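# Fill the carton's empty cell with a bottle

## Task

The carton has one row whose final cell holds no bottle. Take a bottle from the steel table, set it into that vacant cell, and release it at the end.

## Robot and tools

Robot: two arms, left_arm and right_arm, each ending in a two-finger gripper. All poses share one scene frame. Its origin sits on the table top midway between the arms. +z is up, +x reaches out over the table, and left_arm is on the +y side. The names left and right are labels for the arms, not image sides. A gripper's fingers point along its own +z axis and close along its own y axis. end_effector_position is the point between the finger pads, roughly 1 cm short of the tips. Reported hand positions can be off, more so at long reach. Motions often finish a centimetre or more away from the command, usually too low.

Row format. Every command row has 16 plain numbers: left_arm x, y, z, qw, qx, qy, qz, opening, then the same eight for right_arm. Both halves are always required, even when only one arm moves. x, y, z are an absolute target position in metres in the scene frame. qw, qx, qy, qz are an absolute target orientation quaternion, w first. Opening runs from -1 (closed) to +1 (fully open, 0.094 m). To keep an arm still, resend its last reported pose and the opening it should keep. To hold an orientation steady, reuse the same target quaternion rather than the drifted one in the result.

Clipping. Each control step, the commanded pose is limited to within 70 mm and 16 degrees of the measured pose. Damped IK then drives the joints, and position wins over orientation. A call is refused outright if a target lies more than 0.6 m from the arm's last reported position along any gripper axis. A refused call sends nothing.

execute_actions takes {"actions": [...], "pictures": bool}. The list holds zero or one item.
- An empty list only returns the state, with pictures.
- {"rows": [[16 numbers], ...], "steps": n} runs n control steps of 1/30 s each. n is 3 to 15, default 15. There can be up to 15 rows, one per step, and the last row repeats.
- {"steps": n} with no rows is a wait of up to 300 steps, counted from the previous result, so reply time counts toward it.
The result of an action is taken 3 steps before it ends. Those 3 steps run while you compose your next reply. After the last step, an arm only continues to its last clipped pose, so check the result and command the remainder. A "Hand target" line appears only when no steps are still pending.

move takes {"target": [16 numbers], "speed": m/s}. The target is one absolute row as above. speed is 0.002 to 0.5, default 0.25, and turning is capped at twice that in rad/s. Each gripper follows a straight path to its pose, and all paths end together. A path lasts 0.5 to 10 s and is cut off at 10 s. Grippers turn the shorter way. Paths ignore obstacles and the other arm. Grippers lag, stray and can exceed speed, especially with the arm near straight. Opening is sent at the start.
The result adds a "move:" line with the ending (done, off_target, moving, held, fault), any limits, and each gripper's distance from its pose. If only one arm is named, the other finished. limits=paced means the pose was clipped. limits=held means some steps were blocked; once unblocked, the arm may move much faster than speed.

wait takes {"seconds": 0 to 10}. It lets time pass with no new commands.

zoom_image takes {"camera": "cam_left_wrist" or "cam_right_wrist", "region": [x0, y0, x1, y1]}. The region is in pixels of the 616x616 image, with (0,0) at the top-left, and is at most 504x504. It returns an enlarged view.

finished_scene takes {"scene": number}. Call it only after the bottle is seated and released.

Cameras: cam_left_wrist and cam_right_wrist are fisheye wrist cameras, 616x616, about 90 degrees half-angle. Pictures come with execute_actions only when the list is empty or pictures is true. move and wait results always include them.

Result lines:
- The state line gives each arm's position and quaternion.
- grip_measured is the measured finger opening on the command scale. It can be off by about 1 mm per gripper. The last Joint positions value is the opening in metres.
- A "pose unreachable" line means a clearance check altered or blocked that arm's command.
- HELD marks steps that were not sent.
- FAULT lines report arm stops.
- MOTOR HOT appears at 75 °C. At 90 °C that arm stops for 10 s. At 100 °C the arm goes limp and drops.
- Joint torques are total drive outputs, noisy and offset, and are not purely contact loads.
Joint ranges (rad): waist -2.618..3.054, shoulder 0..3.142, elbow 0..3.142, wrist pitch and wrist yaw -1.571..1.571, wrist roll -2.094..2.094.

Gripping: command an opening about 0.03 below grip_measured for a firm hold; a smaller gap grips more lightly. Pad force is about 50 to 62 N.

Avoid:
- knocking anything off the table, which fails the task;
- letting the arms collide or press on each other;
- dropping or slipping the bottle;
- fast impacts and pushing far past contact;
- holding loads long enough to overheat motors.
Objects may occasionally get a brief external tug or push. Smooth, quick, low-effort motion is preferred, and thinking time counts as elapsed time.

Each tool is called by a JSON object that holds its "method" and its "body", one argument or row to a line.

## Session

{"method": "execute_actions", "body": {
  "actions": []
}}

Scene clock: 0.00 s of 5360.00 s.
left_arm: end_effector_position=(+0.4100, +0.1354, +0.3499) grip_measured=+1.000 end_effector_quat_wxyz=(+0.723, +0.531, +0.378, +0.228) | right_arm: end_effector_position=(+0.1068, +0.0774, +0.3146) grip_measured=+1.000 end_effector_quat_wxyz=(+0.684, -0.702, +0.194, -0.037)
Joint positions: left_arm=[-0.401  1.527  1.005  0.679  0.269  1.214  0.094] | right_arm=[ 1.585  0.91   0.68   0.167  0.238 -1.34   0.094]
Joint velocities: left_arm=[-0.002 -0.007 -0.002 -0.066 -0.037 -0.007  0.   ] | right_arm=[ 0.012 -0.012  0.002  0.037  0.007 -0.022  0.   ]
Joint torques (N m, as the arm reports them, + toward a larger angle): no reading
Hand target (left_arm): +0.408, +0.137, +0.361; +0.731, +0.523, +0.374, +0.229
Hand target (right_arm): +0.107, +0.076, +0.320; +0.688, -0.698, +0.196, -0.034

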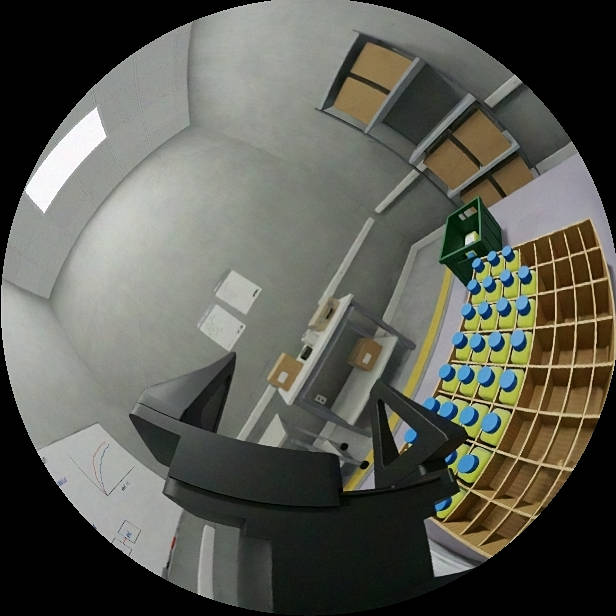

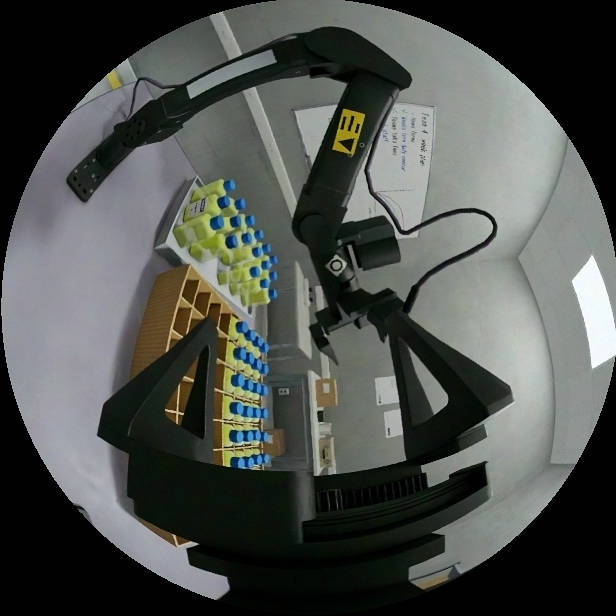

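{"method": "move", "body": {
  "target": [0.38,0.2,0.38,0.17,0,0.985,0,1, 0.3,-0.2,0.38,0.17,0,0.985,0,1]
}}

Scene clock: 6.00 s of 5360.00 s.
left_arm: end_effector_position=(+0.3838, +0.1942, +0.3731) grip_measured=+1.000 end_effector_quat_wxyz=(+0.349, +0.023, +0.935, -0.056) | right_arm: end_effector_position=(+0.3083, -0.1974, +0.3762) grip_measured=+1.000 end_effector_quat_wxyz=(+0.326, -0.014, +0.944, +0.041)
Joint positions: left_arm=[-0.476  2.03   2.739 -1.575 -0.176 -0.337  0.094] | right_arm=[ 0.437  1.373  2.01  -1.546  0.122  0.267  0.094]
Joint velocities: left_arm=[-0.007 -0.002 -0.007  0.051  0.007 -0.022  0.   ] | right_arm=[-0.017  0.007 -0.002 -0.007 -0.022  0.081  0.   ]
Joint torques (N m, as the arm reports them, + toward a larger angle): left_arm=[  1.06 -12.53   4.03   1.35  -0.06   0.03] | right_arm=[-0.91 -2.09  5.96  1.18 -0.02  0.07]
Hand target (left_arm): +0.379, +0.201, +0.381; +0.355, +0.015, +0.933, -0.060
Hand target (right_arm): +0.307, -0.199, +0.378; +0.322, -0.007, +0.945, +0.045
Off the commanded pose (left_arm): 0.010 m, 22 deg; orientation clipped at the last step of the last action.
Off the commanded pose (right_arm): 0.010 m, 19 deg; orientation clipped at the last step of the last action.
joint sent to its limit (left arm) — the command would take joint 4 (wrist pitch) past its lower limit, so that joint was sent only as far as its limit.
joint sent to its limit (right arm) — the command would take joint 4 (wrist pitch) past its lower limit, so that joint was sent only as far as its limit.
Kept back: nothing.
move: off_target (left_arm, right_arm); limits=paced

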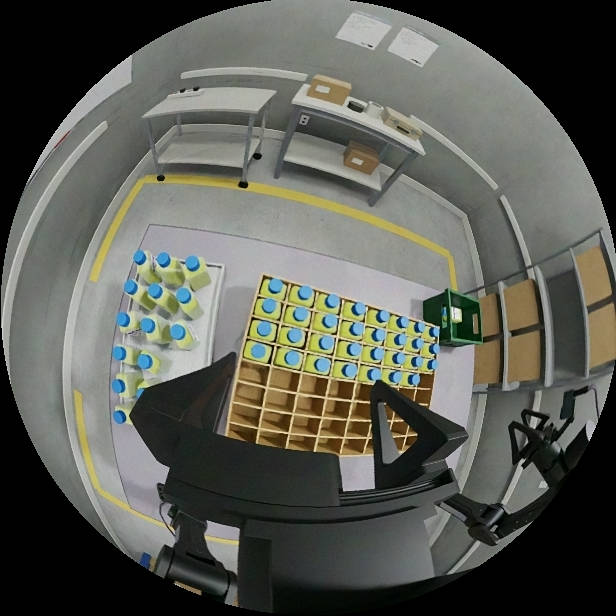

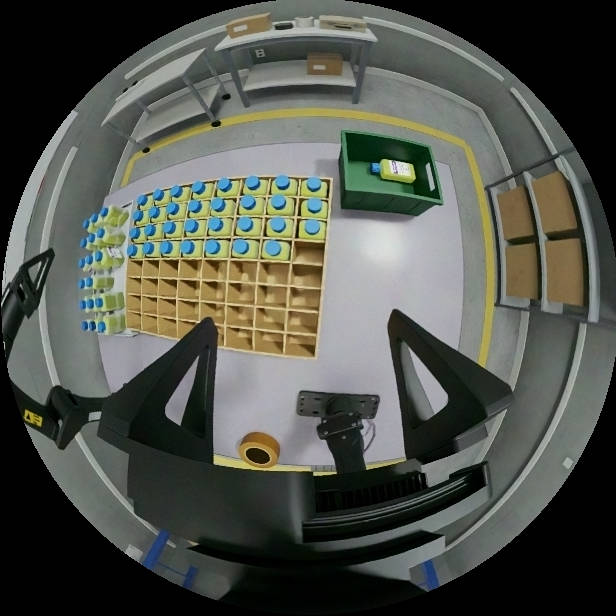

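{"method": "move", "body": {
  "target": [0.3,0.33,0.28,0,0,1,0,1, 0.3,-0.2,0.26,0,0,1,0,1]
}}

Scene clock: 9.10 s of 5360.00 s.
left_arm: end_effector_position=(+0.3060, +0.3273, +0.2725) grip_measured=+1.000 end_effector_quat_wxyz=(+0.145, -0.002, +0.989, -0.015) | right_arm: end_effector_position=(+0.3048, -0.1980, +0.2642) grip_measured=+1.000 end_effector_quat_wxyz=(+0.139, -0.000, +0.990, +0.032)
Joint positions: left_arm=[-0.119  1.679  1.977 -1.577  0.002 -0.097  0.094] | right_arm=[ 0.369  1.448  1.713 -1.55   0.012  0.268  0.094]
Joint velocities: left_arm=[-0.007  0.002  0.017  0.037  0.081  0.007  0.   ] | right_arm=[-0.002  0.002  0.002 -0.007 -0.022  0.066  0.   ]
Joint torques (N m, as the arm reports them, + toward a larger angle): left_arm=[  0.77 -10.29   4.91   0.78   0.02   0.12] | right_arm=[-0.88 -4.15  4.15  0.65 -0.09 -0.08]
Hand target (left_arm): +0.301, +0.330, +0.279; +0.155, -0.001, +0.988, -0.015
Hand target (right_arm): +0.300, -0.200, +0.259; +0.122, +0.001, +0.992, +0.032
Off the commanded pose (left_arm): 0.010 m, 17 deg; orientation clipped at the last step of the last action.
Off the commanded pose (right_arm): 0.007 m, 16 deg; orientation clipped at the last step of the last action.
joint sent to its limit (left arm) — the command would take joint 4 (wrist pitch) past its lower limit, so that joint was sent only as far as its limit.
joint sent to its limit (right arm) — the command would take joint 4 (wrist pitch) past its lower limit, so that joint was sent only as far as its limit.
Kept back: nothing.
move: off_target (left_arm, right_arm); limits=paced

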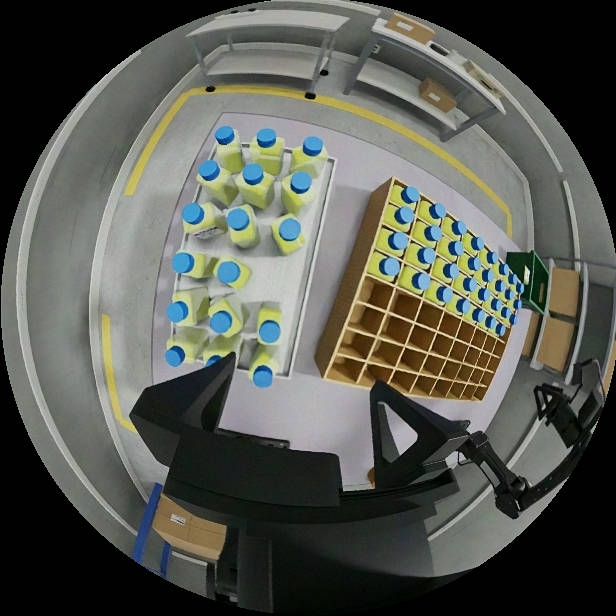

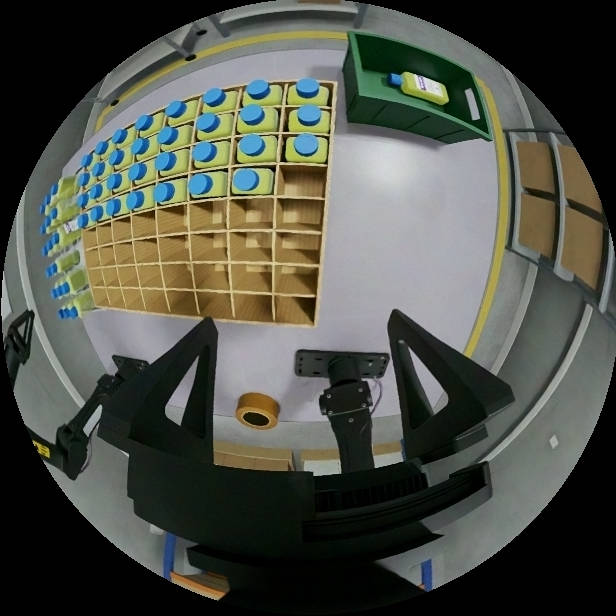

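{"method": "move", "body": {
  "target": [0.29,0.34,0.225,0.17,0,0.985,0,0.2, 0.33,-0.2,0.26,0.17,0,0.985,0,1],
  "speed": 0.1
}}

Scene clock: 10.80 s of 5360.00 s.
left_arm: end_effector_position=(+0.2891, +0.3346, +0.2166) grip_measured=+0.202 end_effector_quat_wxyz=(+0.150, +0.003, +0.989, -0.005) | right_arm: end_effector_position=(+0.3258, -0.2014, +0.2621) grip_measured=+1.000 end_effector_quat_wxyz=(+0.165, -0.000, +0.986, +0.005)
Joint positions: left_arm=[-0.11   1.509  1.558 -1.318 -0.014 -0.075  0.056] | right_arm=[ 0.381  1.476  1.713 -1.485  0.082  0.268  0.094]
Joint velocities: left_arm=[ 0.017 -0.012  0.007  0.051  0.022 -0.007  0.001] | right_arm=[-0.002  0.012 -0.012  0.007 -0.037  0.037  0.   ]
Joint torques (N m, as the arm reports them, + toward a larger angle): left_arm=[ 1.14 -9.09  5.58  0.99 -0.1   0.08] | right_arm=[ 0.9  -4.24  4.55  1.02  0.2   0.09]
Hand target (left_arm): +0.290, +0.340, +0.224; +0.170, -0.000, +0.985, -0.000
Hand target (right_arm): +0.330, -0.200, +0.260; +0.170, -0.000, +0.985, +0.000
Off the commanded pose (left_arm): 0.010 m, 2 deg.
Off the commanded pose (right_arm): 0.005 m, 1 deg.
Kept back: nothing.
move: done

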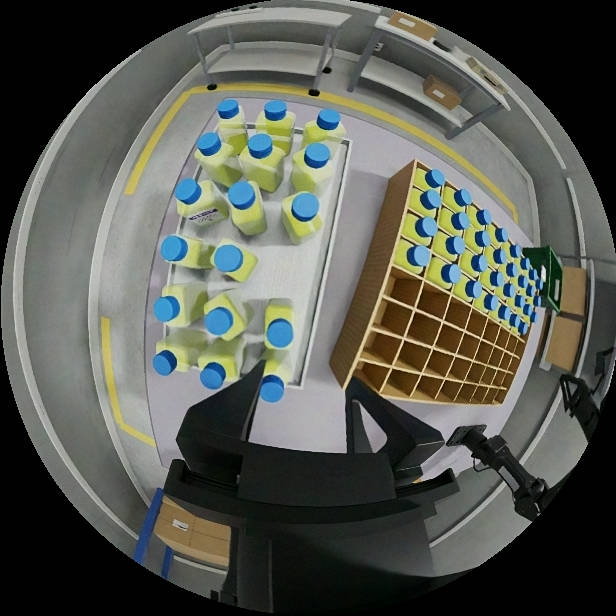

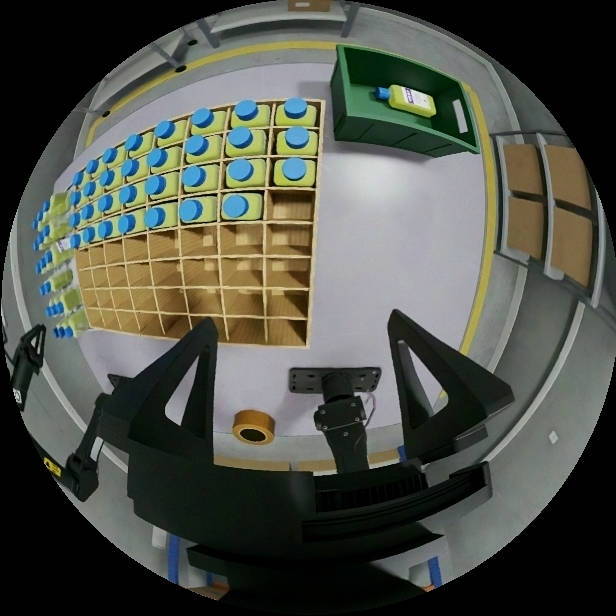

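{"method": "zoom_image", "body": {
  "camera": "cam_left_wrist",
  "region": [150, 200, 400, 450]
}}

Region (150, 200, 400, 450) of cam_left_wrist's 616x616 image, scaled by 2.016, with more detail than that image has.

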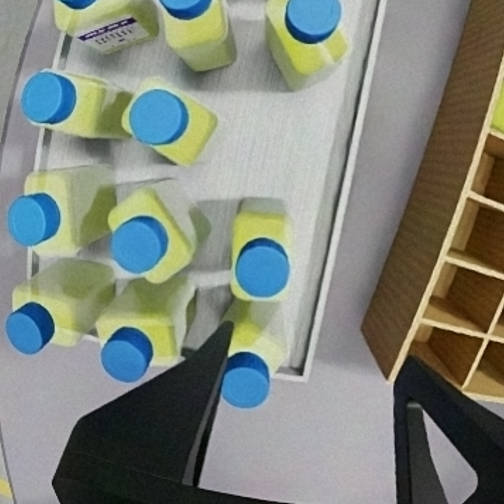

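{"method": "move", "body": {
  "target": [0.28,0.36,0.17,0.17,0,0.985,0,0.2, 0.33,-0.2,0.26,0.17,0,0.985,0,1],
  "speed": 0.08
}}

Scene clock: 12.40 s of 5360.00 s.
left_arm: end_effector_position=(+0.2783, +0.3574, +0.1610) grip_measured=+0.202 end_effector_quat_wxyz=(+0.148, +0.002, +0.989, +0.001) | right_arm: end_effector_position=(+0.3258, -0.2015, +0.2621) grip_measured=+1.000 end_effector_quat_wxyz=(+0.165, -0.000, +0.986, +0.005)
Joint positions: left_arm=[-0.033  1.431  1.264 -1.107 -0.004 -0.003  0.056] | right_arm=[ 0.381  1.476  1.713 -1.485  0.082  0.268  0.094]
Joint velocities: left_arm=[-0.012  0.012 -0.007 -0.051  0.051 -0.037  0.   ] | right_arm=[ 0.002 -0.002 -0.002  0.007  0.007  0.022  0.   ]
Joint torques (N m, as the arm reports them, + toward a larger angle): left_arm=[ 1.09 -8.83  5.91  1.01  0.03  0.12] | right_arm=[ 0.95 -4.27  4.55  1.02  0.18  0.11]
Hand target (left_arm): +0.280, +0.360, +0.170; +0.170, +0.000, +0.985, -0.000
Hand target (right_arm): +0.330, -0.200, +0.260; +0.170, -0.000, +0.985, +0.000
Off the commanded pose (left_arm): 0.010 m, 3 deg.
Off the commanded pose (right_arm): 0.005 m, 1 deg.
Kept back: nothing.
move: off_target (left_arm)

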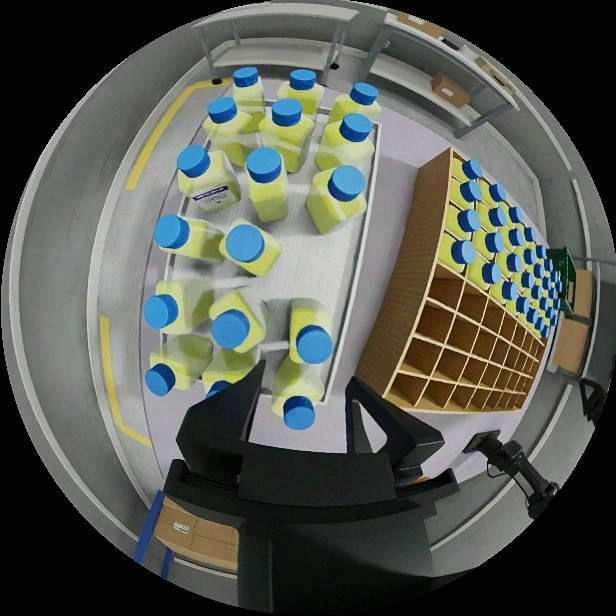

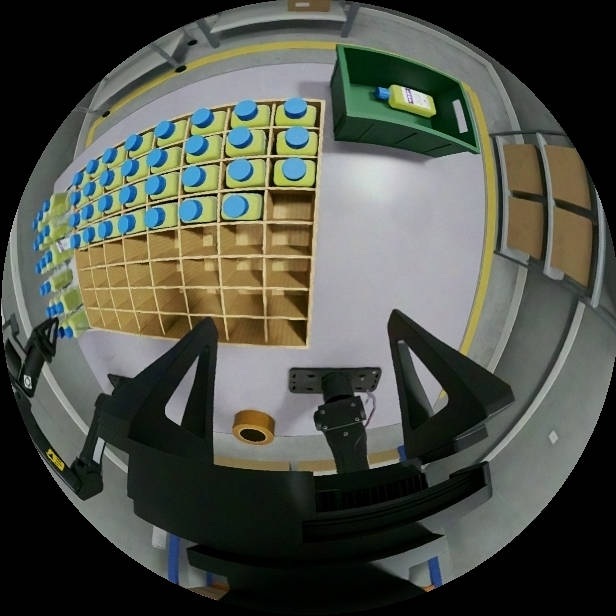

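{"method": "move", "body": {
  "target": [0.288,0.353,0.145,0.17,0,0.985,0,0.2, 0.33,-0.2,0.26,0.17,0,0.985,0,1],
  "speed": 0.05
}}

Scene clock: 13.60 s of 5360.00 s.
left_arm: end_effector_position=(+0.2849, +0.3574, +0.1432) grip_measured=+0.202 end_effector_quat_wxyz=(+0.161, -0.005, +0.987, +0.000) | right_arm: end_effector_position=(+0.3258, -0.2015, +0.2621) grip_measured=+1.000 end_effector_quat_wxyz=(+0.165, -0.000, +0.986, +0.005)
Joint positions: left_arm=[-0.033  1.431  1.186 -1.003 -0.004 -0.017  0.056] | right_arm=[ 0.381  1.476  1.713 -1.485  0.082  0.268  0.094]
Joint velocities: left_arm=[-0.022  0.012 -0.007 -0.022 -0.022 -0.022  0.   ] | right_arm=[ 0.002  0.007  0.007  0.037 -0.007 -0.007  0.   ]
Joint torques (N m, as the arm reports them, + toward a larger angle): left_arm=[-1.63 -6.84  5.94  1.02 -0.05 -0.02] | right_arm=[ 0.85 -4.29  4.51  1.01  0.2   0.08]
Hand target (left_arm): +0.288, +0.353, +0.145; +0.170, -0.000, +0.985, -0.000
Hand target (right_arm): +0.330, -0.200, +0.260; +0.170, -0.000, +0.985, +0.000
Off the commanded pose (left_arm): 0.006 m, 1 deg.
Off the commanded pose (right_arm): 0.005 m, 1 deg.
Kept back: nothing.
move: done

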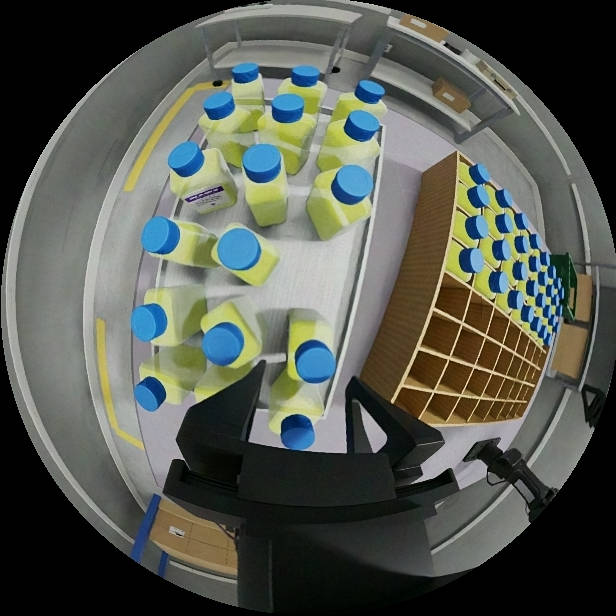

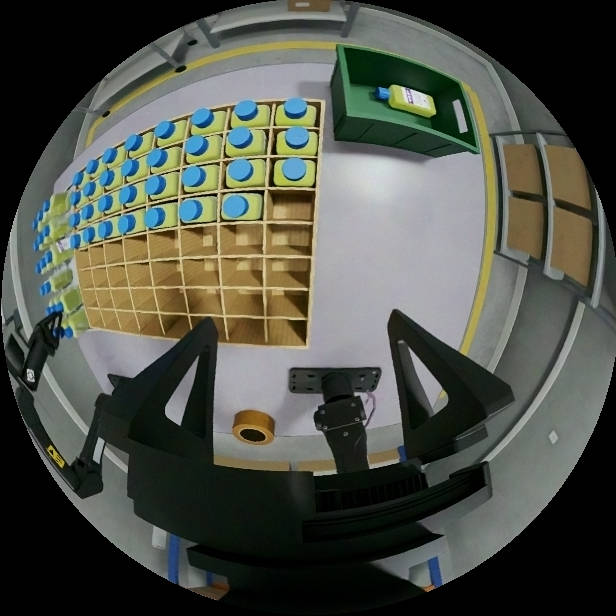

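{"method": "move", "body": {
  "target": [0.288,0.348,0.12,0.17,0,0.985,0,0.2, 0.33,-0.2,0.26,0.17,0,0.985,0,1],
  "speed": 0.04
}}

Scene clock: 16.17 s of 5360.00 s.
left_arm: end_effector_position=(+0.2849, +0.3500, +0.1199) grip_measured=+0.202 end_effector_quat_wxyz=(+0.163, -0.002, +0.987, -0.003) | right_arm: end_effector_position=(+0.3258, -0.2015, +0.2621) grip_measured=+1.000 end_effector_quat_wxyz=(+0.165, -0.000, +0.986, +0.005)
Joint positions: left_arm=[-0.057  1.431  1.092 -0.904 -0.004 -0.035  0.056] | right_arm=[ 0.381  1.476  1.713 -1.485  0.082  0.268  0.094]
Joint velocities: left_arm=[-0.022 -0.007  0.002  0.066  0.051 -0.022  0.   ] | right_arm=[-0.012 -0.017  0.007 -0.007  0.051 -0.007  0.   ]
Joint torques (N m, as the arm reports them, + toward a larger angle): left_arm=[-1.17 -6.32  6.02  1.   -0.09 -0.04] | right_arm=[ 0.82 -4.3   4.5   1.02  0.19  0.07]
Hand target (left_arm): +0.288, +0.348, +0.120; +0.170, -0.000, +0.985, -0.000
Hand target (right_arm): +0.330, -0.200, +0.260; +0.170, -0.000, +0.985, +0.000
Off the commanded pose (left_arm): 0.004 m, 1 deg.
Off the commanded pose (right_arm): 0.005 m, 1 deg.
Kept back: nothing.
move: done

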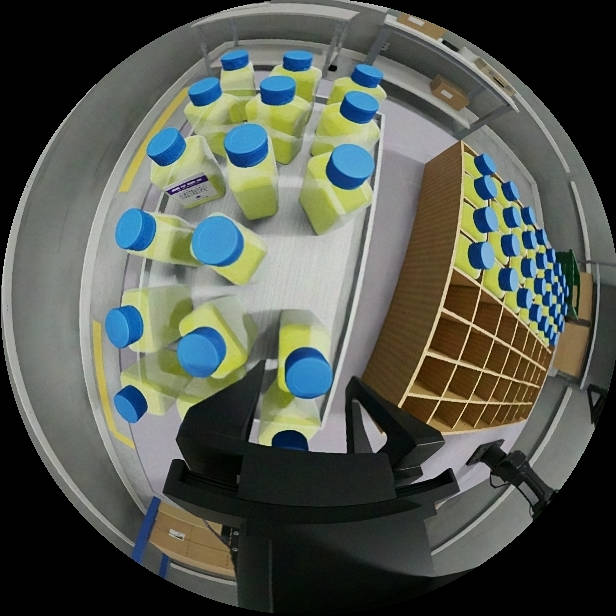

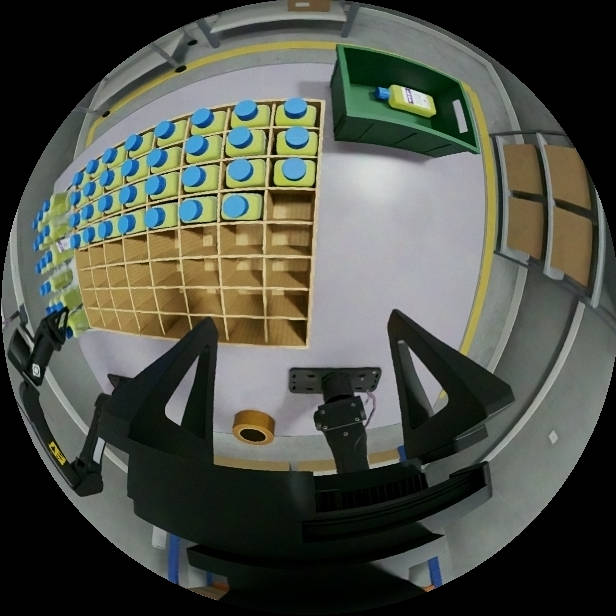

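{"method": "execute_actions", "body": {
  "actions": [
    {"rows":[[0.288,0.348,0.113,0.17,0,0.985,0,-0.1, 0.33,-0.2,0.26,0.17,0,0.985,0,1],[0.288,0.348,0.113,0.17,0,0.985,0,-0.1, 0.33,-0.2,0.26,0.17,0,0.985,0,1],[0.288,0.348,0.113,0.17,0,0.985,0,-0.2, 0.33,-0.2,0.26,0.17,0,0.985,0,1],[0.288,0.348,0.113,0.17,0,0.985,0,-0.3, 0.33,-0.2,0.26,0.17,0,0.985,0,1],[0.288,0.348,0.113,0.17,0,0.985,0,-0.3, 0.33,-0.2,0.26,0.17,0,0.985,0,1],[0.288,0.348,0.113,0.17,0,0.985,0,-0.45, 0.33,-0.2,0.26,0.17,0,0.985,0,1]],"steps":15}
  ]
}}

{"method": "wait", "body": {
  "seconds": 0.4
}}

Scene clock: 16.73 s of 5360.00 s.
left_arm: end_effector_position=(+0.2850, +0.3515, +0.1144) grip_measured=-0.415 end_effector_quat_wxyz=(+0.165, -0.004, +0.986, +0.001) | right_arm: end_effector_position=(+0.3258, -0.2015, +0.2621) grip_measured=+1.000 end_effector_quat_wxyz=(+0.165, -0.000, +0.986, +0.005)
Joint positions: left_arm=[-0.057  1.43   1.068 -0.877 -0.013 -0.036  0.027] | right_arm=[ 0.381  1.476  1.713 -1.485  0.082  0.268  0.094]
Joint velocities: left_arm=[ 0.017 -0.007  0.017 -0.007  0.022 -0.022  0.   ] | right_arm=[ 0.007 -0.002 -0.002 -0.007  0.037  0.022  0.   ]
Joint torques (N m, as the arm reports them, + toward a larger angle): left_arm=[-0.87 -5.93  5.89  1.09  0.03  0.02] | right_arm=[ 0.87 -4.32  4.48  1.02  0.2   0.09]
Steps of this call (steps 1 to 5: nothing new was sent; steps 6 to 17: the first 12 steps of this action). Readings (end_effector_position):
6: left_arm (+0.2853, +0.3500, +0.1192) | right_arm (+0.3258, -0.2015, +0.2621)
7: left_arm (+0.2856, +0.3499, +0.1180) | right_arm (+0.3258, -0.2015, +0.2621)
9: left_arm (+0.2841, +0.3502, +0.1147) | right_arm (+0.3258, -0.2015, +0.2621)
13: left_arm (+0.2848, +0.3515, +0.1143) | right_arm (+0.3258, -0.2015, +0.2621)
17: the state above

Scene clock: 17.23 s of 5360.00 s.
left_arm: end_effector_position=(+0.2850, +0.3515, +0.1144) grip_measured=-0.415 end_effector_quat_wxyz=(+0.165, -0.004, +0.986, +0.001) | right_arm: end_effector_position=(+0.3258, -0.2015, +0.2621) grip_measured=+1.000 end_effector_quat_wxyz=(+0.165, -0.000, +0.986, +0.005)
Joint positions: left_arm=[-0.057  1.43   1.068 -0.877 -0.013 -0.036  0.027] | right_arm=[ 0.381  1.476  1.713 -1.485  0.082  0.268  0.094]
Joint velocities: left_arm=[-0.012 -0.002  0.007 -0.066  0.007 -0.037  0.001] | right_arm=[-0.012  0.002  0.002 -0.007  0.081  0.051  0.   ]
Joint torques (N m, as the arm reports them, + toward a larger angle): left_arm=[-1.19 -6.    5.79  1.09 -0.03  0.  ] | right_arm=[ 0.9  -4.36  4.5   1.03  0.18  0.08]
Hand target (left_arm): +0.288, +0.348, +0.113; +0.170, -0.000, +0.985, -0.000
Hand target (right_arm): +0.330, -0.200, +0.260; +0.170, -0.000, +0.985, +0.000
Off the commanded pose (left_arm): 0.005 m, 1 deg.
Off the commanded pose (right_arm): 0.005 m, 1 deg.
Kept back: nothing.
Steps of this call (steps 1 to 3: the last 3 steps of your previous action; steps 4 to 15: nothing new was sent). Readings (end_effector_position):
1: left_arm (+0.2850, +0.3515, +0.1144) | right_arm (+0.3258, -0.2015, +0.2621)
2: left_arm (+0.2850, +0.3515, +0.1144) | right_arm (+0.3258, -0.2015, +0.2621)
4: left_arm (+0.2850, +0.3515, +0.1144) | right_arm (+0.3258, -0.2015, +0.2621)
8: left_arm (+0.2850, +0.3515, +0.1144) | right_arm (+0.3258, -0.2015, +0.2621)
15: the state above

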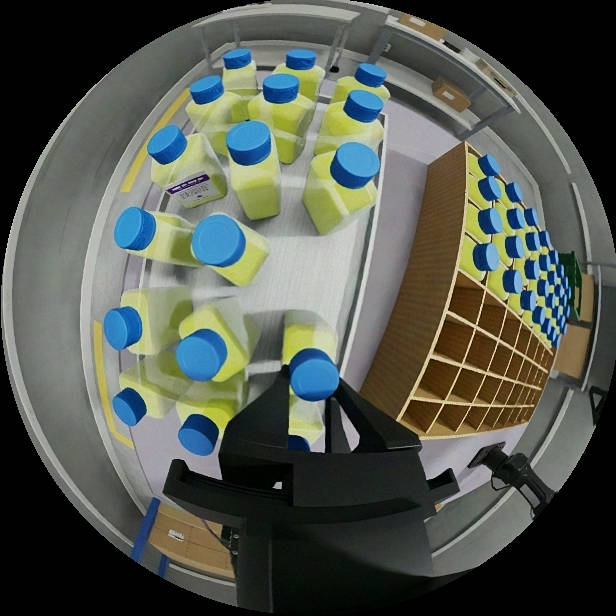

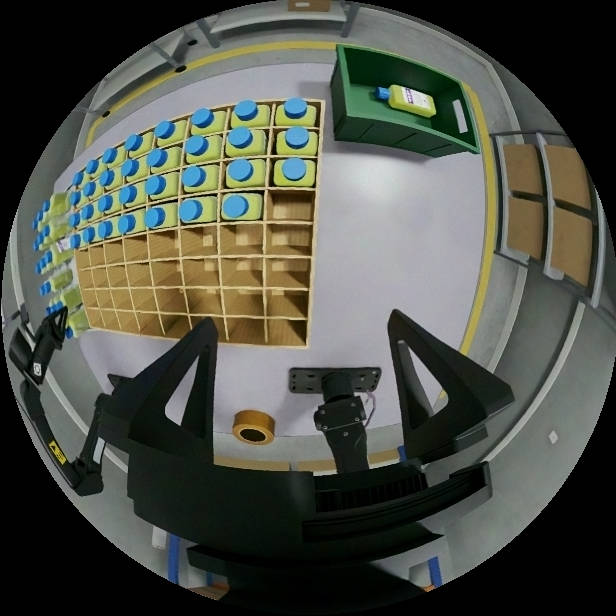

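{"method": "move", "body": {
  "target": [0.288,0.348,0.255,0.17,0,0.985,0,-0.46, 0.2,-0.25,0.26,0.17,0,0.985,0,1],
  "speed": 0.15
}}

{"method": "move", "body": {
  "target": [0.10,0.06,0.22,0.12,0.696,0.696,-0.12,-0.46, 0.2,-0.25,0.26,0.17,0,0.985,0,1],
  "speed": 0.2
}}

Scene clock: 19.30 s of 5360.00 s.
left_arm: end_effector_position=(+0.2836, +0.3515, +0.2452) grip_measured=-0.415 end_effector_quat_wxyz=(+0.152, -0.004, +0.988, +0.001) | right_arm: end_effector_position=(+0.2054, -0.2507, +0.2656) grip_measured=+1.000 end_effector_quat_wxyz=(+0.222, -0.001, +0.975, +0.008)
Joint positions: left_arm=[-0.057  1.52   1.687 -1.433 -0.013 -0.036  0.027] | right_arm=[ 0.277  0.948  1.378 -1.556  0.061  0.162  0.094]
Joint velocities: left_arm=[-0.027  0.002 -0.017  0.037 -0.022 -0.007 -0.001] | right_arm=[ 0.002 -0.002 -0.007 -0.022 -0.007  0.007  0.   ]
Joint torques (N m, as the arm reports them, + toward a larger angle): left_arm=[-1.14 -6.88  8.17  0.92 -0.01  0.  ] | right_arm=[-0.82 -0.31  3.59  0.96 -0.08 -0.1 ]
Hand target (left_arm): +0.288, +0.348, +0.255; +0.170, -0.000, +0.985, -0.000
Hand target (right_arm): +0.201, -0.251, +0.261; +0.213, -0.002, +0.977, +0.010
Off the commanded pose (left_arm): 0.011 m, 2 deg.
Off the commanded pose (right_arm): 0.008 m, 6 deg.
joint sent to its limit (right arm) — the command would take joint 4 (wrist pitch) past its lower limit, so that joint was sent only as far as its limit.
Kept back: nothing.
move: off_target (left_arm, right_arm)

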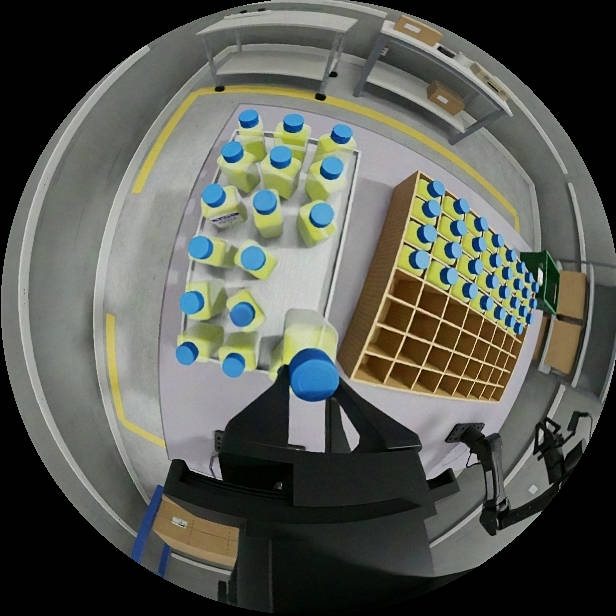

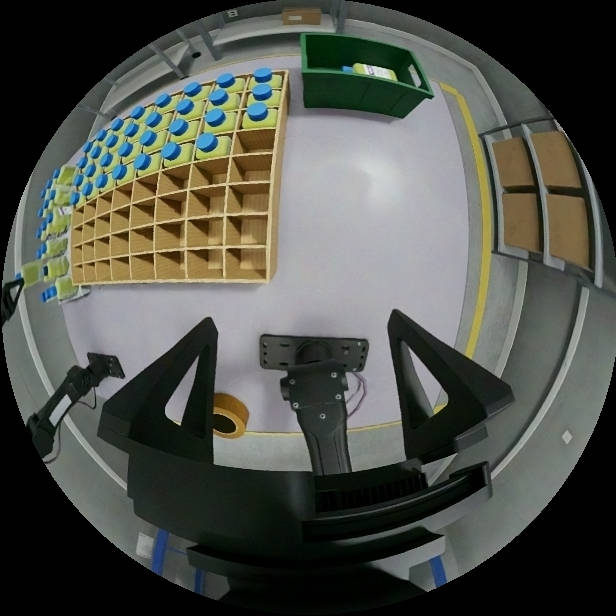

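Scene clock: 23.63 s of 5360.00 s.
left_arm: end_effector_position=(+0.0986, +0.0772, +0.2077) grip_measured=-0.414 end_effector_quat_wxyz=(+0.095, +0.692, +0.708, -0.100) | right_arm: end_effector_position=(+0.2054, -0.2507, +0.2656) grip_measured=+1.000 end_effector_quat_wxyz=(+0.222, -0.001, +0.975, +0.008)
Joint positions: left_arm=[-1.096  1.513  1.534 -1.35   0.134  0.462  0.028] | right_arm=[ 0.277  0.948  1.378 -1.556  0.061  0.162  0.094]
Joint velocities: left_arm=[ 0.012  0.002 -0.007 -0.051 -0.095 -0.037 -0.   ] | right_arm=[-0.012  0.002 -0.012  0.037 -0.007  0.022  0.   ]
Joint torques (N m, as the arm reports them, + toward a larger angle): left_arm=[-0.87 -7.05  8.59  0.93  0.18  0.03] | right_arm=[ 0.25 -0.06  3.24  0.97 -0.04  0.05]
Hand target (left_arm): +0.098, +0.066, +0.220; +0.119, +0.698, +0.697, -0.115
Hand target (right_arm): +0.201, -0.250, +0.259; +0.210, -0.002, +0.978, +0.009
Off the commanded pose (left_arm): 0.021 m, 4 deg.
Off the commanded pose (right_arm): 0.008 m, 6 deg.
joint sent to its limit (right arm) — the command would take joint 4 (wrist pitch) past its lower limit, so that joint was sent only as far as its limit.
Kept back: nothing.
move: off_target (left_arm, right_arm)

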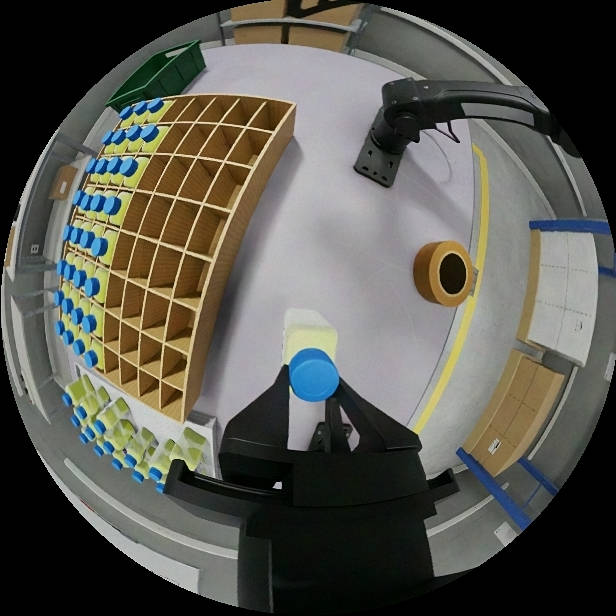

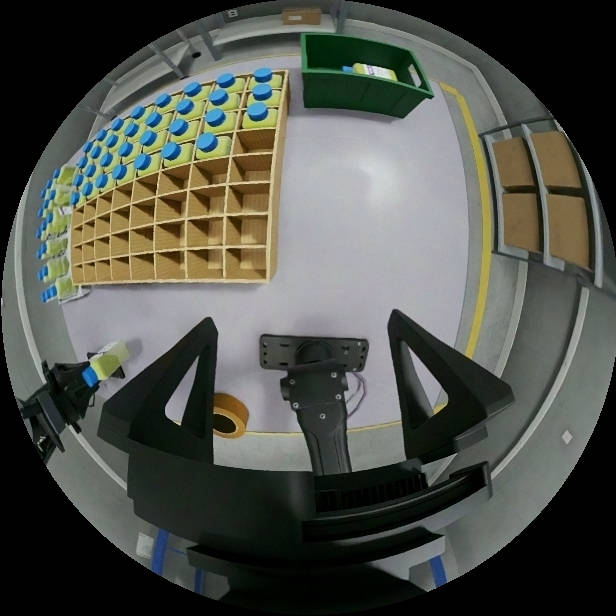

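{"method": "move", "body": {
  "target": [0.10,0.04,0.125,0.12,0.696,0.696,-0.12,-0.46, 0.2,-0.2,0.26,0.21,0,0.977,0,1],
  "speed": 0.12
}}

{"method": "move", "body": {
  "target": [0.10,0.04,0.105,0.12,0.696,0.696,-0.12,-0.46, 0.2,-0.2,0.26,0.21,0,0.977,0,1],
  "speed": 0.02
}}

Scene clock: 25.27 s of 5360.00 s.
left_arm: end_effector_position=(+0.1022, +0.0491, +0.1193) grip_measured=-0.414 end_effector_quat_wxyz=(+0.106, +0.695, +0.703, -0.107) | right_arm: end_effector_position=(+0.1996, -0.1966, +0.2623) grip_measured=+1.000 end_effector_quat_wxyz=(+0.224, -0.002, +0.974, +0.024)
Joint positions: left_arm=[-1.126  1.563  1.222 -0.959  0.135  0.441  0.028] | right_arm=[ 0.748  0.995  1.378 -1.556  0.229  0.599  0.094]
Joint velocities: left_arm=[ 0.002  0.012  0.002 -0.007  0.007  0.007 -0.   ] | right_arm=[-0.012 -0.027 -0.002 -0.022  0.007 -0.051  0.   ]
Joint torques (N m, as the arm reports them, + toward a larger angle): left_arm=[-1.15 -8.38  6.45  1.03  0.2   0.01] | right_arm=[0.86 0.4  4.34 0.87 0.3  0.06]
Hand target (left_arm): +0.099, +0.040, +0.125; +0.120, +0.697, +0.697, -0.120
Hand target (right_arm): +0.199, -0.199, +0.259; +0.220, -0.002, +0.975, +0.011
Off the commanded pose (left_arm): 0.011 m, 2 deg.
Off the commanded pose (right_arm): 0.004 m, 3 deg.
joint sent to its limit (right arm) — the command would take joint 4 (wrist pitch) past its lower limit, so that joint was sent only as far as its limit.
Kept back: nothing.
move: off_target (left_arm, right_arm)

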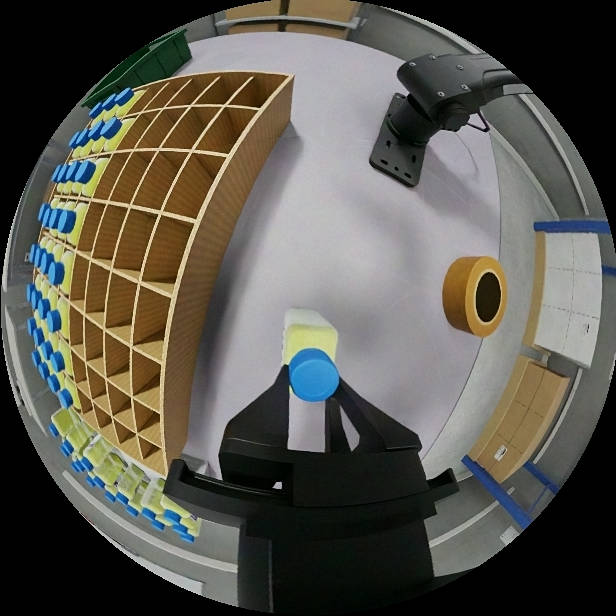

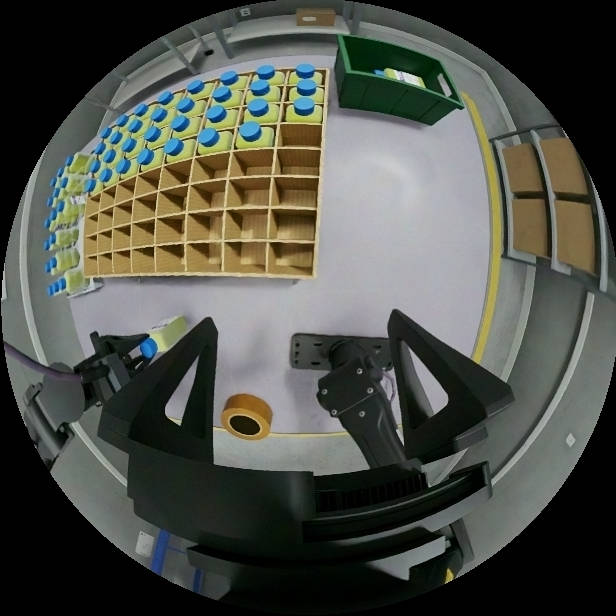

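Scene clock: 26.90 s of 5360.00 s.
left_arm: end_effector_position=(+0.1024, +0.0486, +0.1036) grip_measured=-0.414 end_effector_quat_wxyz=(+0.111, +0.695, +0.702, -0.108) | right_arm: end_effector_position=(+0.1996, -0.1966, +0.2623) grip_measured=+1.000 end_effector_quat_wxyz=(+0.224, -0.002, +0.974, +0.024)
Joint positions: left_arm=[-1.126  1.563  1.156 -0.882  0.135  0.441  0.028] | right_arm=[ 0.748  0.995  1.378 -1.556  0.229  0.599  0.094]
Joint velocities: left_arm=[-0.017 -0.037  0.017 -0.007  0.051 -0.007 -0.   ] | right_arm=[-0.007 -0.002 -0.002  0.022  0.066 -0.022  0.   ]
Joint torques (N m, as the arm reports them, + toward a larger angle): left_arm=[-1.07 -7.34  6.27  1.1   0.18 -0.01] | right_arm=[-0.26  0.7   4.59  0.87  0.3  -0.02]
Hand target (left_arm): +0.100, +0.040, +0.105; +0.120, +0.697, +0.697, -0.120
Hand target (right_arm): +0.200, -0.200, +0.260; +0.219, -0.002, +0.976, +0.010
Off the commanded pose (left_arm): 0.009 m, 2 deg.
Off the commanded pose (right_arm): 0.004 m, 3 deg.
joint sent to its limit (right arm) — the command would take joint 4 (wrist pitch) past its lower limit, so that joint was sent only as far as its limit.
Kept back: nothing.
move: off_target (right_arm)

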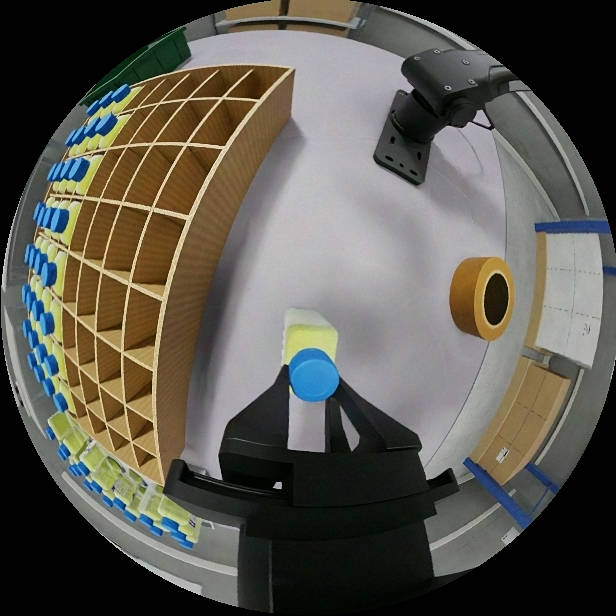

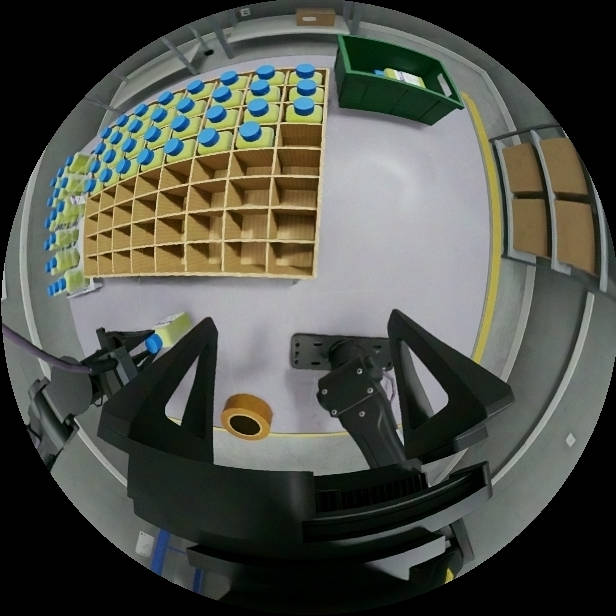

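No contact yet.

{"method": "move", "body": {
  "target": [0.10,0.04,0.09,0.12,0.696,0.696,-0.12,-0.46, 0.2,-0.2,0.26,0.21,0,0.977,0,1],
  "speed": 0.015
}}

Scene clock: 29.23 s of 5360.00 s.
left_arm: end_effector_position=(+0.1028, +0.0473, +0.0907) grip_measured=-0.414 end_effector_quat_wxyz=(+0.113, +0.695, +0.702, -0.110) | right_arm: end_effector_position=(+0.1996, -0.1966, +0.2623) grip_measured=+1.000 end_effector_quat_wxyz=(+0.224, -0.002, +0.974, +0.024)
Joint positions: left_arm=[-1.126  1.574  1.114 -0.824  0.136  0.441  0.028] | right_arm=[ 0.748  0.995  1.378 -1.556  0.229  0.599  0.094]
Joint velocities: left_arm=[-0.017 -0.007  0.007 -0.037  0.022 -0.051  0.   ] | right_arm=[-0.007 -0.002 -0.007  0.051  0.022  0.037  0.   ]
Joint torques (N m, as the arm reports them, + toward a larger angle): left_arm=[-1.02 -7.39  5.64  1.13  0.17 -0.01] | right_arm=[-0.18  0.65  4.62  0.88  0.32 -0.01]
Hand target (left_arm): +0.100, +0.040, +0.090; +0.120, +0.697, +0.697, -0.120
Hand target (right_arm): +0.200, -0.200, +0.260; +0.219, -0.002, +0.976, +0.010
Off the commanded pose (left_arm): 0.008 m, 2 deg.
Off the commanded pose (right_arm): 0.004 m, 3 deg.
joint sent to its limit (right arm) — the command would take joint 4 (wrist pitch) past its lower limit, so that joint was sent only as far as its limit.
Kept back: nothing.
move: off_target (right_arm)

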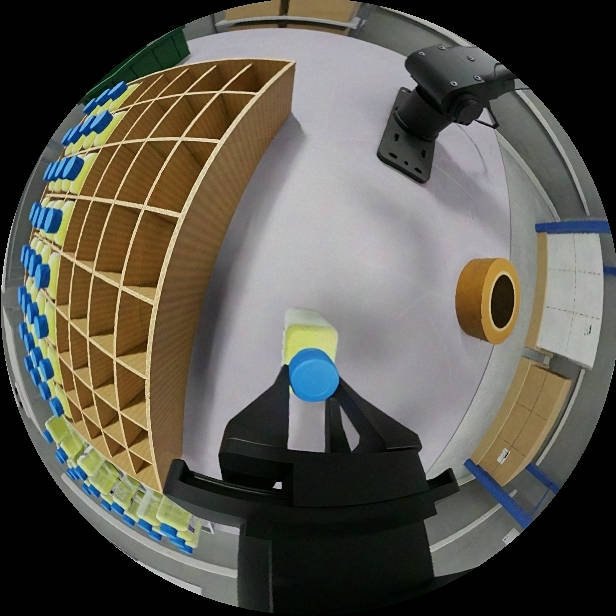

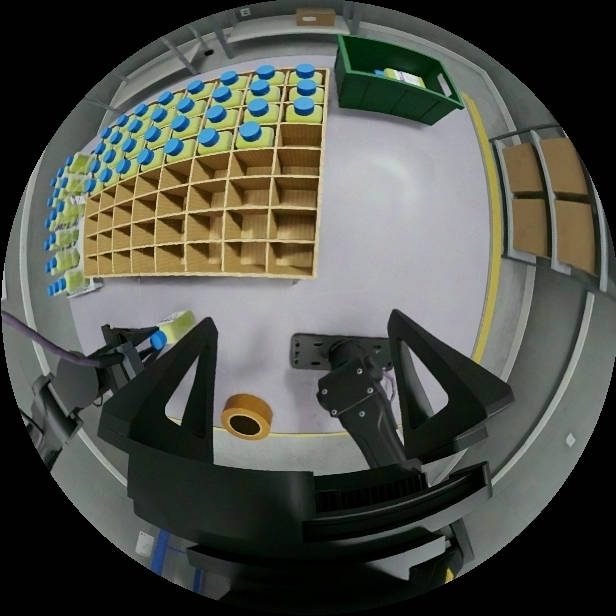

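{"method": "move", "body": {
  "target": [0.10,0.04,0.083,0.12,0.696,0.696,-0.12,-0.46, 0.2,-0.2,0.26,0.22,0,0.975,0.01,1],
  "speed": 0.012
}}

Scene clock: 30.90 s of 5360.00 s.
left_arm: end_effector_position=(+0.1027, +0.0470, +0.0901) grip_measured=-0.414 end_effector_quat_wxyz=(+0.114, +0.695, +0.701, -0.111) | right_arm: end_effector_position=(+0.1996, -0.1966, +0.2623) grip_measured=+1.000 end_effector_quat_wxyz=(+0.224, -0.002, +0.974, +0.024)
Joint positions: left_arm=[-1.126  1.574  1.111 -0.819  0.137  0.441  0.028] | right_arm=[ 0.748  0.995  1.378 -1.556  0.229  0.599  0.094]
Joint velocities: left_arm=[ 0.007  0.007  0.007 -0.051  0.022 -0.022 -0.001] | right_arm=[-0.002 -0.002 -0.007 -0.051 -0.007  0.051  0.   ]
Joint torques (N m, as the arm reports them, + toward a larger angle): left_arm=[-1.05 -6.9   4.05  1.34  0.16 -0.01] | right_arm=[0.04 0.48 4.46 0.87 0.31 0.05]
Hand target (left_arm): +0.100, +0.040, +0.083; +0.120, +0.697, +0.697, -0.120
Hand target (right_arm): +0.200, -0.200, +0.260; +0.221, -0.000, +0.975, +0.011
Off the commanded pose (left_arm): 0.010 m, 1 deg.
Off the commanded pose (right_arm): 0.004 m, 2 deg.
joint sent to its limit (right arm) — the command would take joint 4 (wrist pitch) past its lower limit, so that joint was sent only as far as its limit.
Kept back: nothing.
move: done

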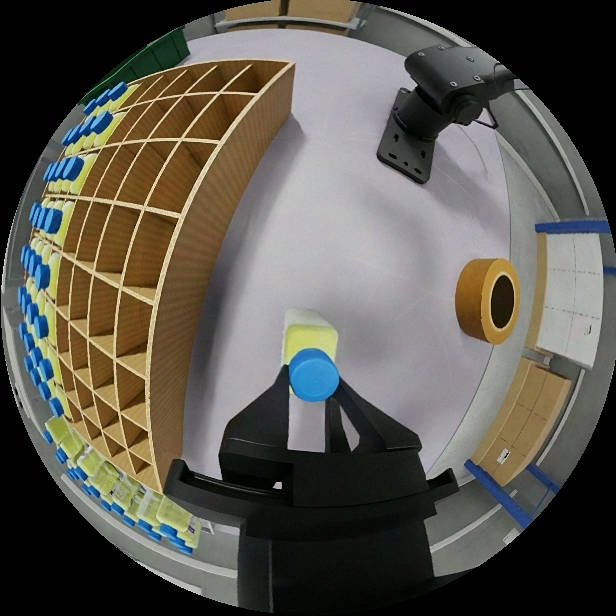

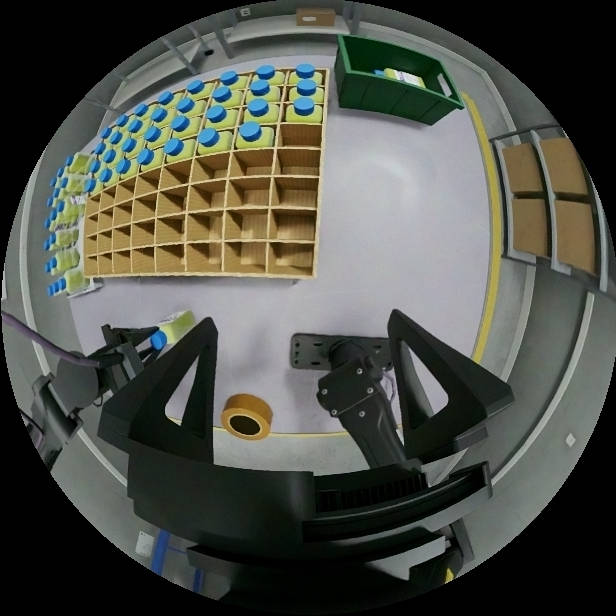

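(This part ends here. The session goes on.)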